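## Task

Grasp the bottle whose cap is yellow and raise it until it is higher than half of its own height, then keep it up there and upright through the end. Other bottles may be shoved out of the way, but each of them has to be standing when the scene ends.

## Robot and tools

Robot: one six-joint arm (waist, shoulder, elbow, forearm roll, wrist pitch, wrist roll) ending in a two-finger parallel gripper. There is only one arm, so every motion argument is a single 7-number row, not one list per arm.

Frames. The scene frame has its origin on the table surface under the arm's base, +z up, and +y to the left when facing along +x. The base may sit tilted relative to the table. The gripper frame: fingers point along its +z, and they close and open along its y. end_effector_position is the spot between the pads when closed, roughly 2 cm behind the fingertips; closing pushes the tips about 10 mm further along +z.

The row layout, used by both motion tools: [dx, dy, dz, rx, ry, rz, opening], each a plain number in [-1, 1]. The first six are an offset, not a pose: a displacement and a rotation vector (rx, ry, rz combined) in the gripper's own axes, relative to the gripper's measured pose at the start. Scale: 1.0 equals 0.6 m or 180 degrees, so 0.1 is 6 cm. opening is absolute, not an offset: +1 fully open (0.084 m), -1 closed.

execute_actions(actions): a list of actions run in sequence. Each action is a table of up to 15 rows; each row lasts one control step of 1/30 s, and a shorter table repeats its final row until 15 steps (0.5 s) are filled. All rows in one action are measured from the pose at that action's start, not chained onto the previous row. For the first action in a call, the start is the last pose a result reported. An empty list just returns state and images. Every step, the command is clipped to at most 70 mm and 16 degrees from the current measured pose, so a large offset will not be reached in one action; after it, the arm only continues up to the last clipped pose, so send the remainder next. Position wins over orientation when both cannot be met. The elbow cannot fully straighten.

move(target, speed, blocking): drives the gripper on a straight line toward one row (same layout, offset from the pose in the last result that showed one, gripper axes). speed is m/s, 0.002 to 0.5, default 0.25; rotation allowed up to twice that in rad/s. The path takes 0.5 to 10 s and is cut short after 10 s. It turns the shorter way and does not avoid obstacles; the real gripper lags, can drift off the line and can exceed speed, mostly near full reach. The opening is applied at the start. Faster contact hits harder, and aiming past a contact point presses harder. blocking=false returns after 0.5 s while motion continues; until a result shows the move ended, further rows or moves are refused, so call wait or stop. The result adds a "move:" line: done (settled near target), off_target, moving, held (last step blocked by a check) or fault, plus the distance to target and limits: paced means the sent pose was clipped; held means some steps were blocked on the way, after which motion can suddenly be much faster than speed.

wait(seconds): 0 to 10; the arm keeps its last command, and a running move carries on (wait returns early if it ends). stop(): brakes a running move; it needs room, more when fast; fingers continue. zoom_image(camera, region): camera is cam_high or cam_wrist; region is [x0, y0, x1, y1] pixels of that camera's latest 504x504 image, top-left origin, at most 504 by 504. finished_scene(scene): ends the current scene by number, irreversibly, and reports success and the next task. Replying without any tool call ends everything.

Results: end_effector_position (m), end_effector_quat_wxyz, velocities (m/s, rad/s) in the scene frame; the reported hand position may be off, more so far out. grip_measured is the actual finger opening on the opening scale. "Hand target" is the pose the controller is heading toward. "pose unreachable" means a clearance check (which treats the mount under the base as arm) altered or blocked the command. Action calls list step readings of end_effector_position; HELD marks steps partly held back. Cameras: cam_high is fixed above and in front (pos_world [1.0094, 0.0102491, 1.35178]) looking down at the table; cam_wrist rides on the hand. Calibration may be off by a few degrees and millimetres.

Gripping: to hold something, keep commanding an opening well under grip_measured; the bigger the gap, the tighter. Pads give about 24 N each on objects up to about 6 cm wide; a fast close can squeeze harder. Re-sending grip_measured presses only lightly; wide items may slip. The held object may get brief tugs, so keep a firm grip.

Hazards: contact torque at a joint load limit (N m: waist 55.8, shoulder 55.8, elbow 46.5, forearm roll 25.1, wrist pitch 17.6, wrist roll 17.6, including the held weight) triggers a TORQUE FAULT: the joint backs off, the arm freezes 10 s and the rest of the call is dropped. Holding loads heats motors: MOTOR HOT from 65 °C, and at 80 °C an OVER-TEMPERATURE FAULT brakes the arm until cool. The arm keeps its last command while you compose replies. Never knock anything off the table or topple bottles; avoid drops, slips, slams, hard hits and forceful shoves. Approach slowly, stop at contact rather than driving past it, and move smoothly.

Each tool is called after "Call:" as name(argument=value, ...) on one line, values as JSON.

## Session

Call:
execute_actions(actions=[])

Scene clock: 0.00 s.
end_effector_position=(+0.6803, -0.1895, +0.3739) grip_measured=+1.00 end_effector_quat_wxyz=(+0.272, +0.329, +0.851, -0.308) end_effector_velocity=(+0.000, +0.000, +0.000) end_effector_angular_velocity=(+0.001, -0.001, -0.000)
Joint positions: [-0.09  -0.753 -1.382 -1.298 -0.833 -1.411  0.084]
Joint velocities: [ 0.     0.    -0.     0.     0.     0.001 -0.   ]
Motor temperatures (°C, as the motors report them): [32 31 35 36 38 33]
Hand target: +0.680, -0.189, +0.374; +0.272, +0.329, +0.851, -0.308

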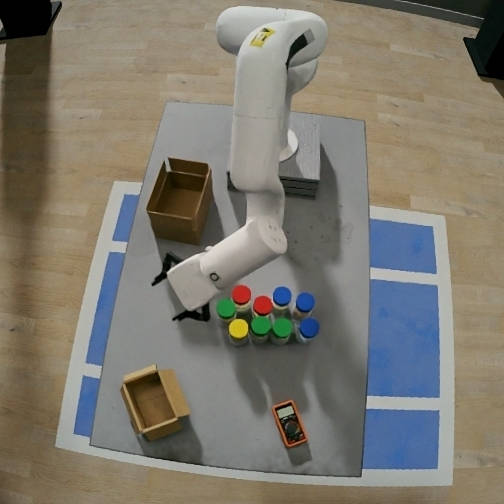

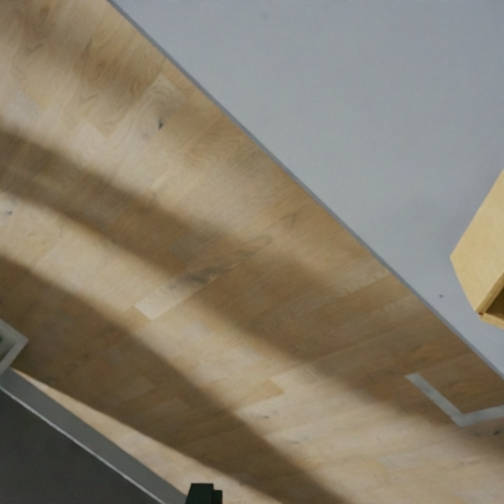

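Call:
zoom_image(camera="cam_high", region=[190, 260, 340, 370])

Region (190, 260, 340, 370) of cam_high's 504x504 image, scaled by 3.360, with more detail than that image has; it fills the top 370 rows of this view, and the rest is white.

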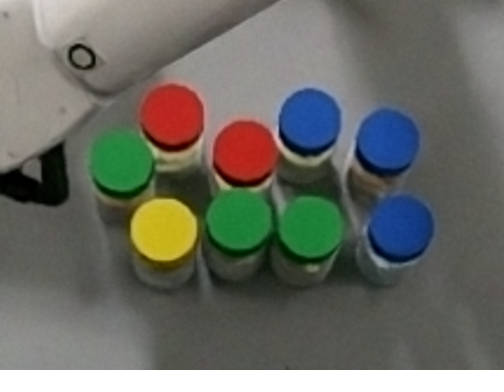

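Call:
move(target=[0.322,0.118,-0.1225,0.0145,0.2813,0.3162,1], speed=0.3)

Scene clock: 3.63 s.
end_effector_position=(+0.5893, -0.0195, +0.2700) grip_measured=+1.00 end_effector_quat_wxyz=(-0.002, +0.782, +0.623, -0.000) end_effector_velocity=(-0.001, +0.002, -0.001) end_effector_angular_velocity=(+0.007, -0.001, -0.001)
Joint positions: [-0.095 -0.726 -1.28  -0.037 -0.61  -1.334  0.084]
Joint velocities: [ 0.     0.001  0.003  0.013  0.003 -0.009  0.   ]
Motor temperatures (°C, as the motors report them): [32 31 35 36 38 33]
Hand target: +0.589, -0.019, +0.270; -0.002, +0.782, +0.623, -0.000
Off the commanded pose: 0.001 m, 0 deg.
move: done
camera_calibration (this result's frames):
cam_wrist: T_world_to_cam=[[0.974439, -0.223494, -0.0227947, -0.535958], [-0.223926, -0.974429, -0.0185683, 0.190755], [-0.018062, 0.023198, -0.999568, 0.40953], [0, 0, 0, 1]] pos_world=[0.57237, 0.0565943, 0.400678]

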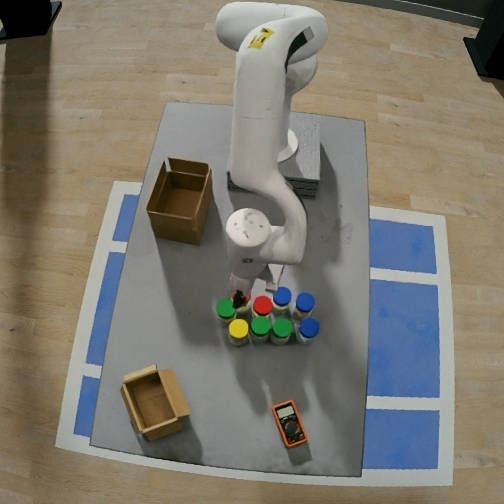

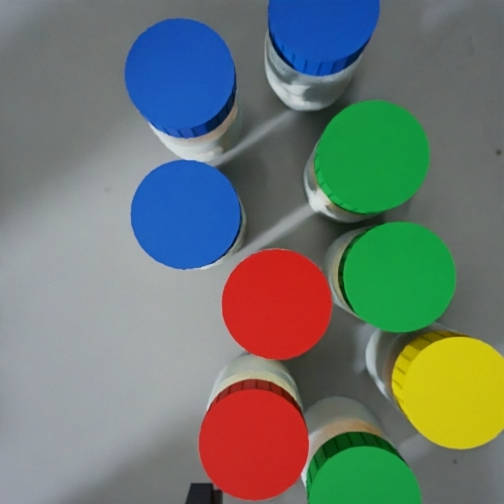

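Call:
move(target=[0.018,0.097,0.0,0,0,0,1])

Scene clock: 4.83 s.
end_effector_position=(+0.6483, -0.0221, +0.2700) grip_measured=+1.00 end_effector_quat_wxyz=(-0.001, +0.782, +0.623, -0.001) end_effector_velocity=(+0.001, -0.000, -0.001) end_effector_angular_velocity=(-0.000, +0.002, +0.000)
Joint positions: [-0.097 -0.854 -1.497 -0.033 -0.699 -1.341  0.084]
Joint velocities: [-0.    -0.004 -0.005 -0.    -0.002 -0.    -0.   ]
Motor temperatures (°C, as the motors report them): [32 31 35 36 38 33]
Hand target: +0.648, -0.022, +0.270; -0.001, +0.782, +0.623, -0.001
Off the commanded pose: 0.000 m, 0 deg.
move: done
camera_calibration (this result's frames):
cam_wrist: T_world_to_cam=[[0.974407, -0.223636, -0.0227401, -0.593989], [-0.224064, -0.974401, -0.0183858, 0.201481], [-0.0180463, 0.0230105, -0.999572, 0.410661], [0, 0, 0, 1]] pos_world=[0.631343, 0.0540362, 0.400682]

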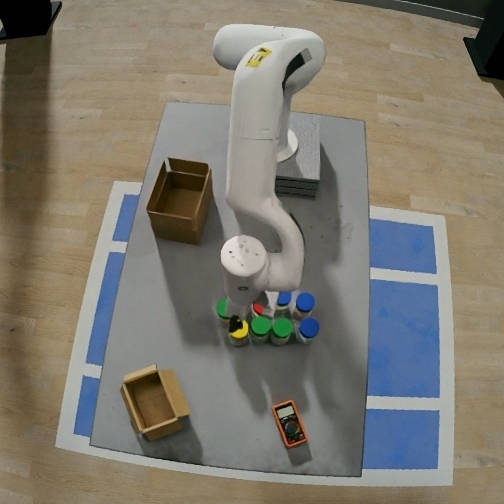

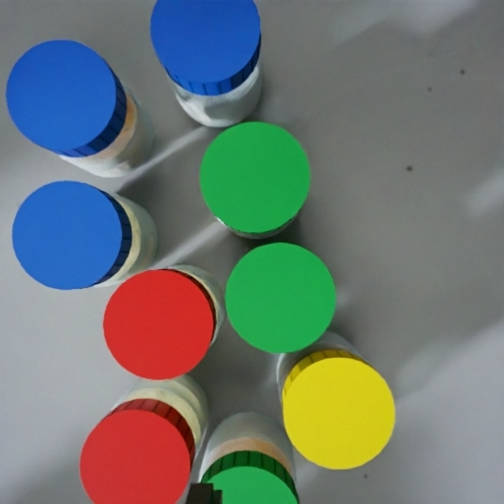

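Call:
move(target=[-0.005,0.003,0.2,0,0,0,1])

Scene clock: 6.03 s.
end_effector_position=(+0.6495, -0.0249, +0.1505) grip_measured=+1.00 end_effector_quat_wxyz=(-0.001, +0.782, +0.624, -0.000) end_effector_velocity=(-0.000, +0.000, -0.003) end_effector_angular_velocity=(-0.000, +0.002, +0.001)
Joint positions: [-0.106 -1.042 -1.516 -0.043 -0.528 -1.338  0.084]
Joint velocities: [ 0.    -0.005 -0.002 -0.001  0.001 -0.     0.   ]
Motor temperatures (°C, as the motors report them): [32 31 35 36 38 33]
Hand target: +0.649, -0.025, +0.150; -0.002, +0.782, +0.624, -0.000
Off the commanded pose: 0.001 m, 0 deg.
move: done
camera_calibration (this result's frames):
cam_wrist: T_world_to_cam=[[0.974483, -0.223359, -0.0222149, -0.598689], [-0.223784, -0.974455, -0.0189285, 0.196728], [-0.0174196, 0.0234169, -0.999574, 0.290852], [0, 0, 0, 1]] pos_world=[0.632504, 0.0511695, 0.281153]

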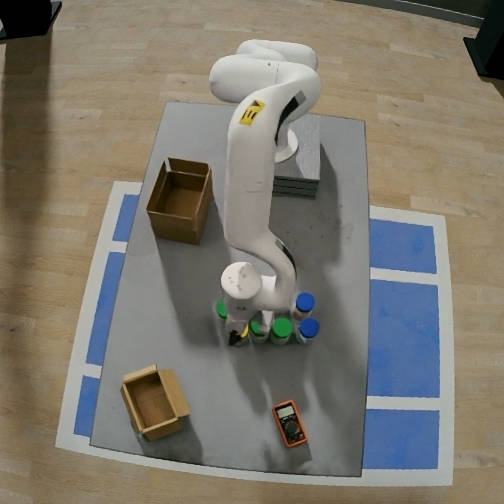

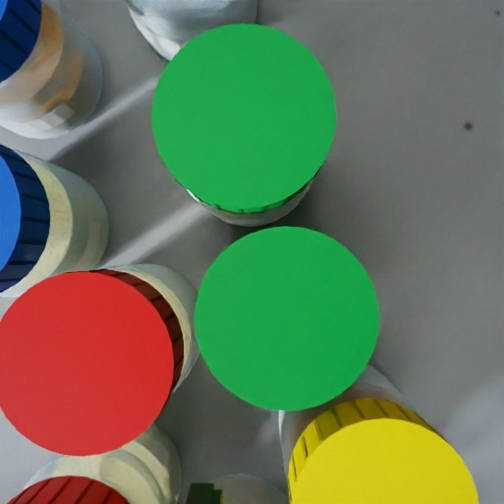

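Call:
move(target=[-0.002,0.001,0.13,0,0,0,1], speed=0.1)

Call:
execute_actions(actions=[[[0,0,0,0,0,0,0.9],[0,0,0,0,0,0,0.8],[0,0,0,0,0,0,0.7],[0,0,0,0,0,0,0.6],[0,0,0,0,0,0,0.55],[0,0,0,0,0,0,0.5],[0,0,0,0,0,0,0.45],[0,0,0,0,0,0,0.4],[0,0,0,0,0,0,0.35],[0,0,0,0,0,0,0.3],[0,0,0,0,0,0,0.25],[0,0,0,0,0,0,0.2],[0,0,0,0,0,0,0.1],[0,0,0,0,0,0,0.0],[0,0,0,0,0,0,-0.1]],[[0,0,0,0,0,0,-0.3],[0,0,0,0,0,0,-0.5],[0,0,0,0,0,0,-0.7],[0,0,0,0,0,0,-1]]])

Scene clock: 7.50 s.
end_effector_position=(+0.6500, -0.0259, +0.0727) grip_measured=+1.00 end_effector_quat_wxyz=(-0.001, +0.782, +0.624, +0.000) end_effector_velocity=(-0.000, -0.001, -0.002) end_effector_angular_velocity=(+0.000, +0.001, -0.001)
Joint positions: [-0.11  -1.186 -1.572 -0.05  -0.441 -1.334  0.084]
Joint velocities: [-0.001 -0.004 -0.001 -0.     0.001 -0.    -0.   ]
Motor temperatures (°C, as the motors report them): [32 31 35 36 38 33]
Hand target: +0.650, -0.026, +0.072; -0.001, +0.782, +0.624, -0.000
Off the commanded pose: 0.000 m, 0 deg.
move: done
camera_calibration (this result's frames):
cam_wrist: T_world_to_cam=[[0.974516, -0.223246, -0.0219201, -0.601144], [-0.223669, -0.974476, -0.0192203, 0.194356], [-0.0170697, 0.0236334, -0.999575, 0.212965], [0, 0, 0, 1]] pos_world=[0.632931, 0.0501592, 0.203433]

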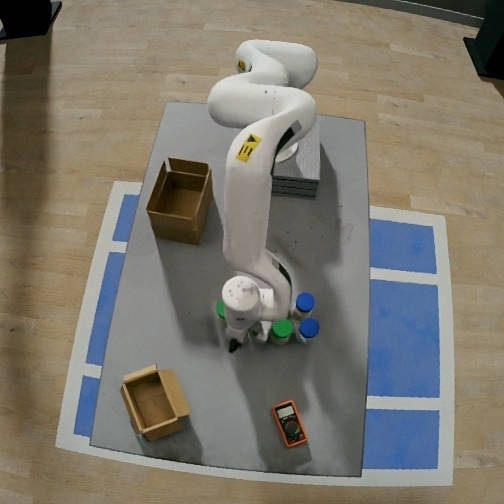

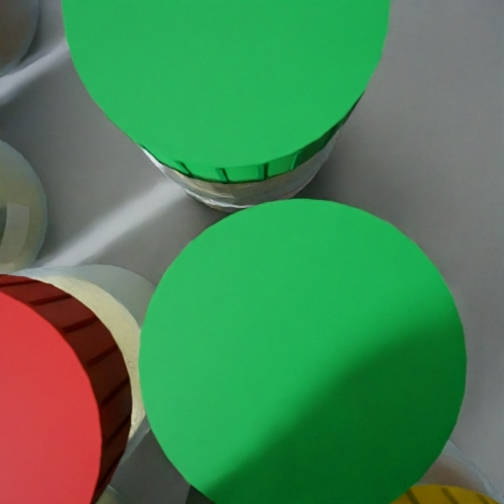

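Scene clock: 8.50 s.
end_effector_position=(+0.6506, -0.0259, +0.0731) grip_measured=+0.26 end_effector_quat_wxyz=(-0.001, +0.782, +0.624, +0.001) end_effector_velocity=(-0.000, +0.001, -0.000) end_effector_angular_velocity=(+0.000, +0.000, +0.000)
Joint positions: [-0.11  -1.185 -1.573 -0.05  -0.44  -1.334  0.055]
Joint velocities: [ 0.001 -0.    -0.     0.001  0.     0.     0.   ]
Motor temperatures (°C, as the motors report them): [32 31 35 36 38 33]
Hand target: +0.651, -0.026, +0.073; -0.001, +0.782, +0.624, +0.001
Off the commanded pose: 0.000 m, 0 deg.
Step readings (end_effector_position; steps 1 to 15: 1st action; 16 to 30: 2nd action):
0: (+0.6500, -0.0259, +0.0727)
1: (+0.6500, -0.0259, +0.0727)
2: (+0.6500, -0.0259, +0.0727)
4: (+0.6500, -0.0259, +0.0727)
8: (+0.6500, -0.0259, +0.0728)
15: (+0.6506, -0.0259, +0.0731)
16: (+0.6506, -0.0259, +0.0731)
17: (+0.6506, -0.0259, +0.0731)
19: (+0.6506, -0.0259, +0.0731)
23: (+0.6506, -0.0259, +0.0731)
30: end_effector_position above
camera_calibration (this result's frames):
cam_wrist: T_world_to_cam=[[0.974546, -0.223258, -0.0203852, -0.601879], [-0.22365, -0.974474, -0.0195417, 0.194475], [-0.015502, 0.0236035, -0.999601, 0.212363], [0, 0, 0, 1]] pos_world=[0.633345, 0.0501243, 0.203809]

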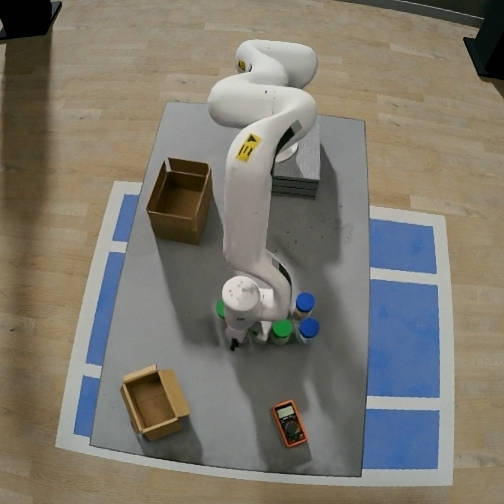

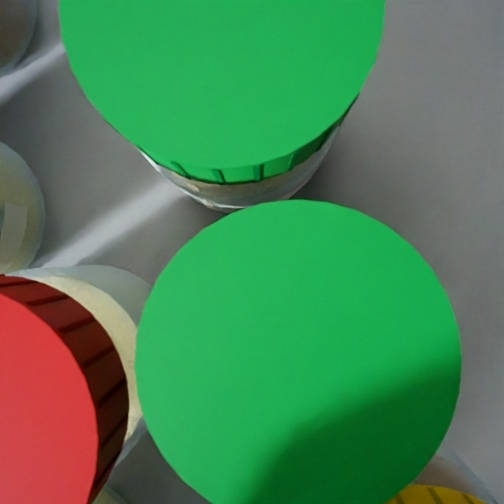

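Call:
move(target=[0,0,-0.2,0,0,0,-1], speed=0.15)

Scene clock: 9.80 s.
end_effector_position=(+0.6502, -0.0264, +0.1927) grip_measured=+0.26 end_effector_quat_wxyz=(-0.001, +0.782, +0.623, +0.000) end_effector_velocity=(+0.001, +0.000, +0.003) end_effector_angular_velocity=(+0.000, -0.003, -0.001)
Joint positions: [-0.106 -0.972 -1.503 -0.039 -0.584 -1.343  0.055]
Joint velocities: [ 0.     0.004 -0.     0.    -0.002  0.001  0.   ]
Motor temperatures (°C, as the motors report them): [32 31 35 36 38 33]
Hand target: +0.650, -0.026, +0.193; -0.001, +0.782, +0.623, +0.001
Off the commanded pose: 0.001 m, 0 deg.
move: done
camera_calibration (this result's frames):
cam_wrist: T_world_to_cam=[[0.974493, -0.223448, -0.0208401, -0.598981], [-0.223844, -0.974438, -0.0190891, 0.196271], [-0.016042, 0.0232671, -0.999601, 0.332245], [0, 0, 0, 1]] pos_world=[0.632966, 0.0496822, 0.323376]

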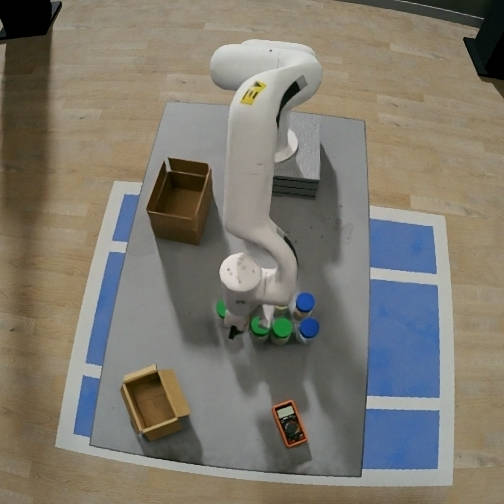

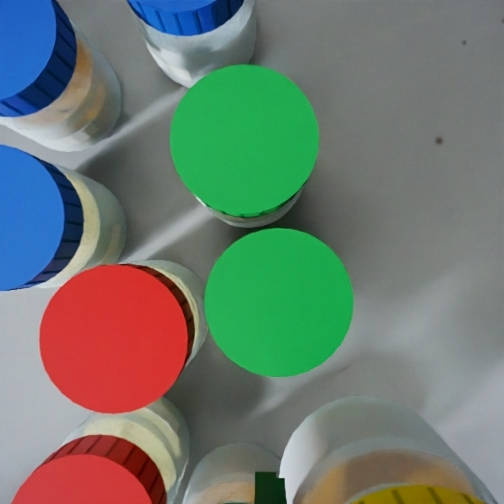

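Call:
finished_scene(scene=1)

The scene is finished: the task was done.


## Next scene

Grasp the bottle whose cap is green and raise it until it is higher than half of its own height, then keep it up there and upright through the end. Other bottles may be shoved out of the way, but each of them has to be standing when the scene ends.

Call:
execute_actions(actions=[])

Scene clock: 0.00 s.
end_effector_position=(+0.2249, -0.1674, +0.3072) grip_measured=+1.00 end_effector_quat_wxyz=(-0.148, -0.092, +0.960, +0.219) end_effector_velocity=(-0.001, +0.000, -0.000) end_effector_angular_velocity=(+0.001, +0.001, +0.001)
Joint positions: [-0.741 -0.304 -0.682  0.084 -0.932  2.231  0.084]
Joint velocities: [-0.     0.     0.002 -0.    -0.    -0.001  0.   ]
Motor temperatures (°C, as the motors report them): [32 31 35 36 38 33]
Hand target: +0.225, -0.167, +0.307; -0.148, -0.092, +0.960, +0.219
camera_calibration (this result's frames):
cam_wrist: T_world_to_cam=[[-0.11784, 0.89449, 0.431278, 0.0801952], [0.933628, 0.247756, -0.258759, -0.0162173], [-0.33831, 0.372161, -0.864316, 0.532432], [0, 0, 0, 1]] pos_world=[0.204718, -0.265867, 0.421407]

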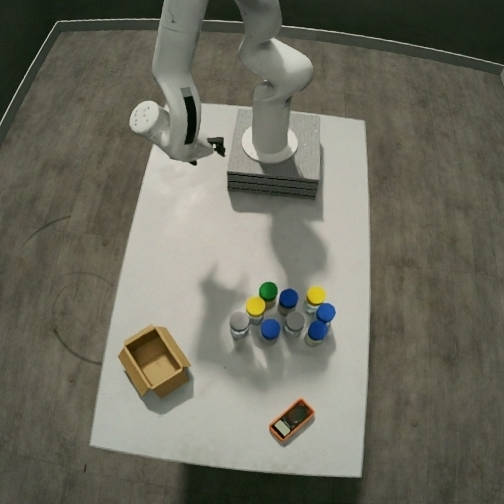

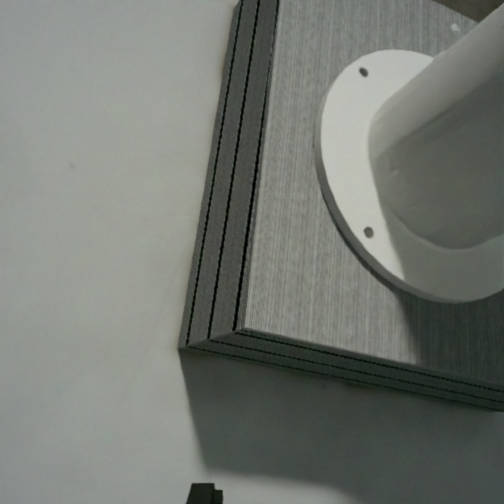

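Call:
zoom_image(camera="cam_high", region=[210, 260, 360, 370])

Region (210, 260, 360, 370) of cam_high's 504x504 image, scaled by 3.360, with more detail than that image has; it fills the top 370 rows of this view, and the rest is white.

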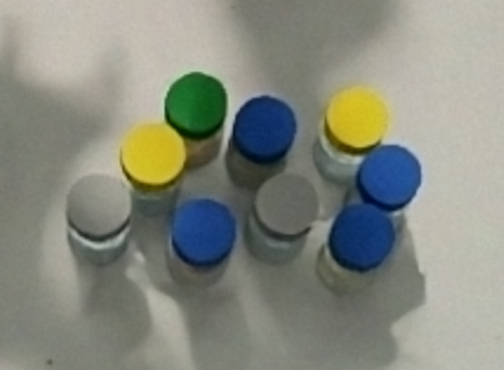

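Call:
move(target=[-0.571,0.2195,0.0627,0.18,0.0726,-0.5465,1], speed=0.35)

Scene clock: 3.60 s.
end_effector_position=(+0.5204, +0.0456, +0.2506) grip_measured=+1.00 end_effector_quat_wxyz=(+0.001, +0.829, -0.559, +0.001) end_effector_velocity=(+0.001, +0.001, -0.001) end_effector_angular_velocity=(+0.002, -0.001, +0.007)
Joint positions: [ 0.024 -0.627 -1.057 -0.042 -0.486  1.326  0.084]
Joint velocities: [ 0.001 -0.002 -0.002  0.004  0.001 -0.009 -0.   ]
Motor temperatures (°C, as the motors report them): [32 31 35 36 38 33]
Hand target: +0.521, +0.046, +0.251; +0.001, +0.829, -0.559, +0.001
Off the commanded pose: 0.002 m, 0 deg.
move: done
camera_calibration (this result's frames):
cam_wrist: T_world_to_cam=[[-0.927514, -0.373325, -0.0185903, 0.540835], [-0.372952, 0.927619, -0.0207413, 0.229793], [0.024988, -0.0123046, -0.999612, 0.3666], [0, 0, 0, 1]] pos_world=[0.578173, -0.00674163, 0.381278]

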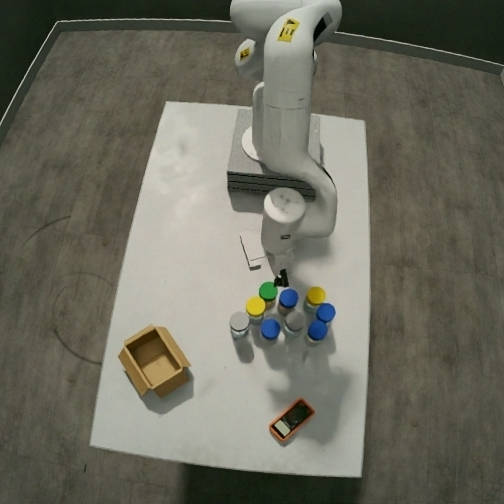

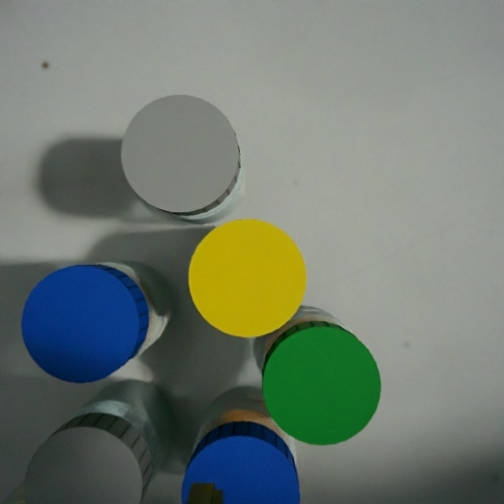

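Call:
move(target=[0.026,-0.013,0.16,0,0,0,1])

Scene clock: 5.97 s.
end_effector_position=(+0.5338, +0.0340, +0.1550) grip_measured=+1.00 end_effector_quat_wxyz=(+0.001, +0.829, -0.559, +0.001) end_effector_velocity=(+0.000, -0.000, -0.002) end_effector_angular_velocity=(-0.000, +0.001, +0.001)
Joint positions: [-0.002 -0.83  -1.11  -0.063 -0.335  1.321  0.084]
Joint velocities: [-0.001 -0.005 -0.003 -0.002  0.001  0.     0.   ]
Motor temperatures (°C, as the motors report them): [32 31 35 36 38 33]
Hand target: +0.534, +0.034, +0.155; +0.001, +0.829, -0.559, +0.001
Off the commanded pose: 0.001 m, 0 deg.
move: done
camera_calibration (this result's frames):
cam_wrist: T_world_to_cam=[[-0.927431, -0.3735, -0.0192258, 0.547237], [-0.373127, 0.927555, -0.0204268, 0.243604], [0.0254624, -0.0117708, -0.999606, 0.270282], [0, 0, 0, 1]] pos_world=[0.591538, -0.0183811, 0.285672]

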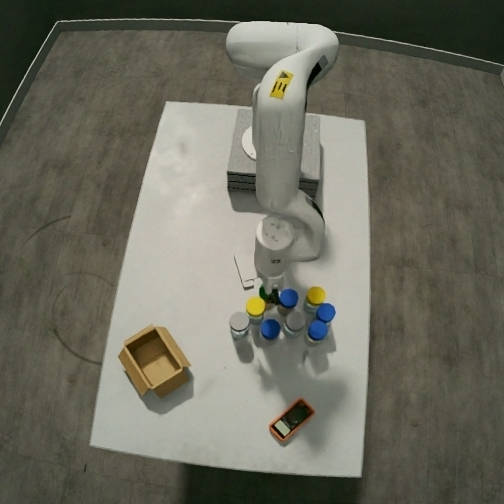

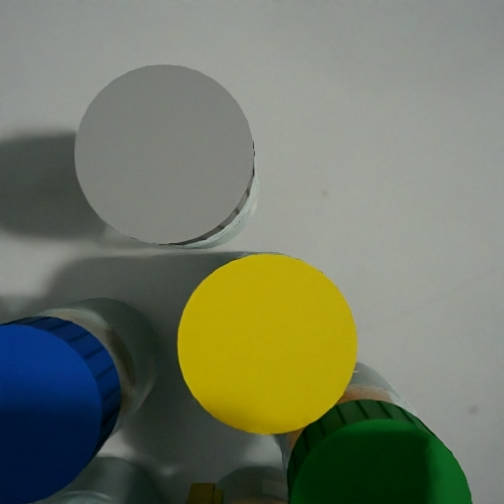

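Call:
move(target=[-0.004,0.002,0.137,0,0,0,1], speed=0.1)

Call:
execute_actions(actions=[[[0,0,0,0,0,0,0.9],[0,0,0,0,0,0,0.8],[0,0,0,0,0,0,0.7],[0,0,0,0,0,0,0.6],[0,0,0,0,0,0,0.55],[0,0,0,0,0,0,0.5],[0,0,0,0,0,0,0.45],[0,0,0,0,0,0,0.4],[0,0,0,0,0,0,0.35],[0,0,0,0,0,0,0.3],[0,0,0,0,0,0,0.25],[0,0,0,0,0,0,0.2],[0,0,0,0,0,0,0.1],[0,0,0,0,0,0,0.0],[0,0,0,0,0,0,-0.1]],[[0,0,0,0,0,0,-0.3],[0,0,0,0,0,0,-0.5],[0,0,0,0,0,0,-0.7],[0,0,0,0,0,0,-1]]])

Scene clock: 7.33 s.
end_effector_position=(+0.5322, +0.0357, +0.0730) grip_measured=+1.00 end_effector_quat_wxyz=(+0.001, +0.829, -0.559, +0.001) end_effector_velocity=(+0.000, +0.000, -0.002) end_effector_angular_velocity=(-0.001, -0.000, +0.001)
Joint positions: [-0.002 -1.001 -1.159 -0.097 -0.214  1.357  0.084]
Joint velocities: [ 0.001 -0.004 -0.002 -0.003  0.002  0.003  0.   ]
Motor temperatures (°C, as the motors report them): [32 31 35 36 38 33]
Hand target: +0.532, +0.036, +0.073; +0.001, +0.829, -0.559, +0.001
Off the commanded pose: 0.000 m, 0 deg.
move: done
camera_calibration (this result's frames):
cam_wrist: T_world_to_cam=[[-0.927395, -0.373567, -0.0196608, 0.544804], [-0.373193, 0.927532, -0.020263, 0.23976], [0.0258057, -0.0114546, -0.999601, 0.18822], [0, 0, 0, 1]] pos_world=[0.589868, -0.0167078, 0.203715]

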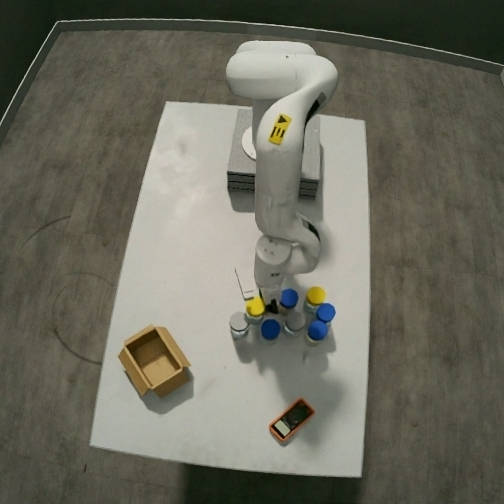

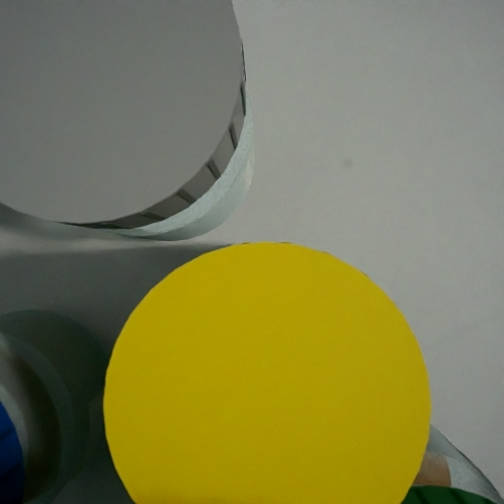

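Scene clock: 8.33 s.
end_effector_position=(+0.5321, +0.0357, +0.0732) grip_measured=+0.25 end_effector_quat_wxyz=(+0.001, +0.829, -0.559, +0.001) end_effector_velocity=(+0.001, +0.000, +0.000) end_effector_angular_velocity=(+0.000, -0.001, +0.000)
Joint positions: [-0.002 -1.    -1.159 -0.097 -0.214  1.357  0.055]
Joint velocities: [ 0.     0.001 -0.001  0.    -0.    -0.     0.   ]
Motor temperatures (°C, as the motors report them): [32 31 35 36 38 33]
Hand target: +0.532, +0.036, +0.073; +0.001, +0.829, -0.559, +0.001
Off the commanded pose: 0.000 m, 0 deg.
Step readings (end_effector_position; steps 1 to 15: 1st action; 16 to 30: 2nd action):
0: (+0.5322, +0.0357, +0.0730)
1: (+0.5322, +0.0357, +0.0730)
2: (+0.5322, +0.0357, +0.0730)
4: (+0.5322, +0.0357, +0.0730)
8: (+0.5322, +0.0357, +0.0731)
15: (+0.5321, +0.0357, +0.0732)
16: (+0.5321, +0.0357, +0.0732)
17: (+0.5321, +0.0357, +0.0732)
19: (+0.5321, +0.0357, +0.0732)
23: (+0.5321, +0.0357, +0.0732)
30: end_effector_position above
camera_calibration (this result's frames):
cam_wrist: T_world_to_cam=[[-0.927385, -0.373617, -0.0191564, 0.544678], [-0.373251, 0.927511, -0.0201759, 0.239756], [0.0253058, -0.0115607, -0.999613, 0.188633], [0, 0, 0, 1]] pos_world=[0.589842, -0.0166943, 0.203832]

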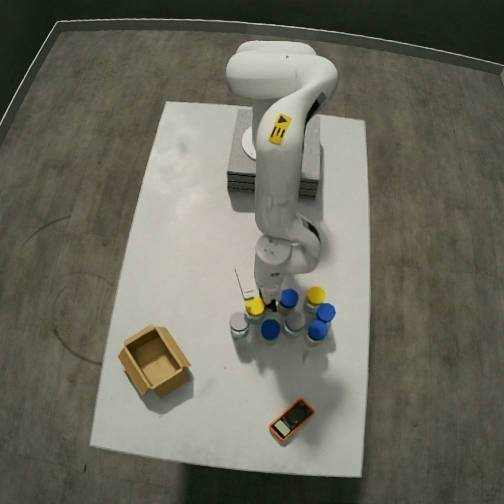

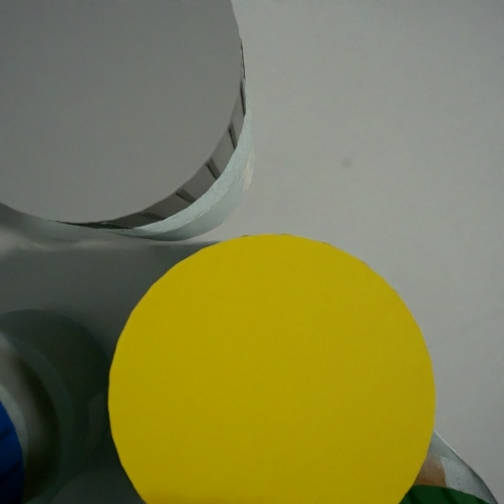

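Call:
move(target=[0,0.03,-0.006,0,0,0,-1], speed=0.05)

Scene clock: 9.20 s.
end_effector_position=(+0.5155, +0.0291, +0.0767) grip_measured=+0.25 end_effector_quat_wxyz=(+0.001, +0.829, -0.559, +0.001) end_effector_velocity=(-0.000, -0.002, +0.000) end_effector_angular_velocity=(-0.000, -0.001, -0.003)
Joint positions: [-0.012 -0.97  -1.103 -0.112 -0.189  1.362  0.055]
Joint velocities: [-0.003  0.001  0.002 -0.003  0.002  0.002 -0.   ]
Motor temperatures (°C, as the motors report them): [32 31 35 36 38 33]
Hand target: +0.515, +0.029, +0.077; +0.001, +0.829, -0.559, +0.001
Off the commanded pose: 0.000 m, 0 deg.
move: done
camera_calibration (this result's frames):
cam_wrist: T_world_to_cam=[[-0.927374, -0.373642, -0.0192236, 0.52685], [-0.373278, 0.927503, -0.0200653, 0.239779], [0.0253272, -0.0114323, -0.999614, 0.192507], [0, 0, 0, 1]] pos_world=[0.573215, -0.0233414, 0.207372]

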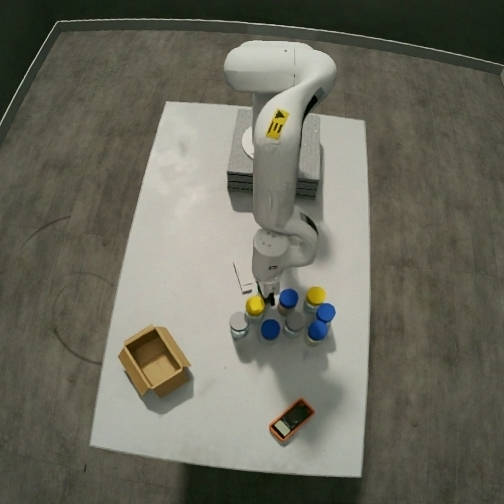

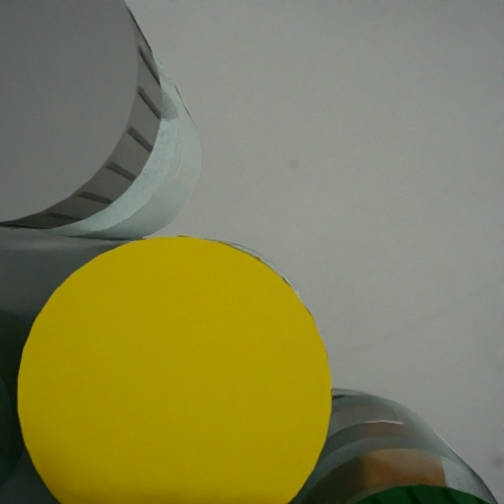

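Call:
move(target=[-0.004,0.02,-0.19,0,0,0,-1], speed=0.12)

Scene clock: 10.67 s.
end_effector_position=(+0.5030, +0.0269, +0.1905) grip_measured=+0.25 end_effector_quat_wxyz=(+0.001, +0.829, -0.559, +0.001) end_effector_velocity=(+0.002, -0.001, +0.003) end_effector_angular_velocity=(+0.000, -0.003, -0.002)
Joint positions: [-0.01  -0.707 -1.002 -0.062 -0.35   1.312  0.055]
Joint velocities: [-0.002  0.004 -0.002  0.    -0.002 -0.001 -0.   ]
Motor temperatures (°C, as the motors report them): [32 31 35 36 38 33]
Hand target: +0.503, +0.027, +0.191; +0.001, +0.829, -0.559, +0.001
Off the commanded pose: 0.000 m, 0 deg.
move: done
camera_calibration (this result's frames):
cam_wrist: T_world_to_cam=[[-0.92742, -0.37355, -0.0187629, 0.516627], [-0.373186, 0.927535, -0.0202653, 0.239386], [0.0249734, -0.0117924, -0.999619, 0.306693], [0, 0, 0, 1]] pos_world=[0.560807, -0.0254359, 0.321121]

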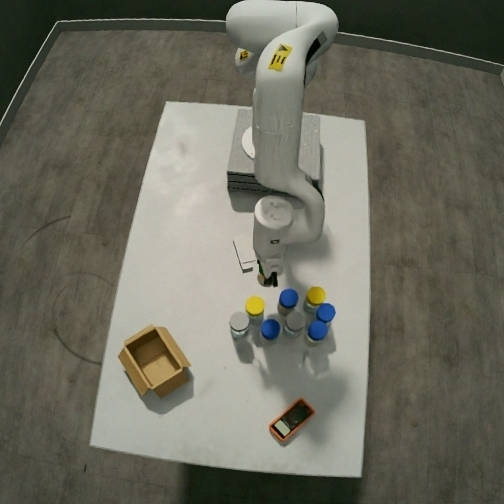

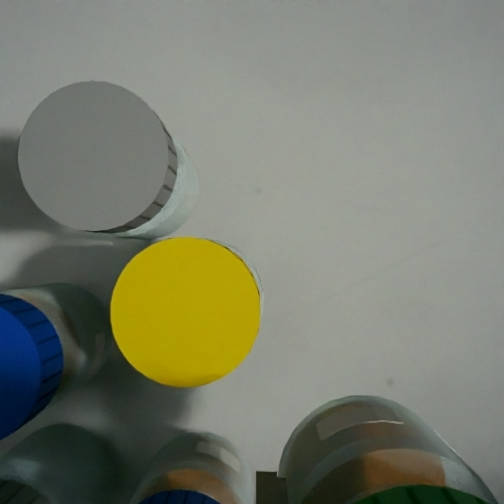

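Call:
finished_scene(scene=2)

The scene is finished: the task was done.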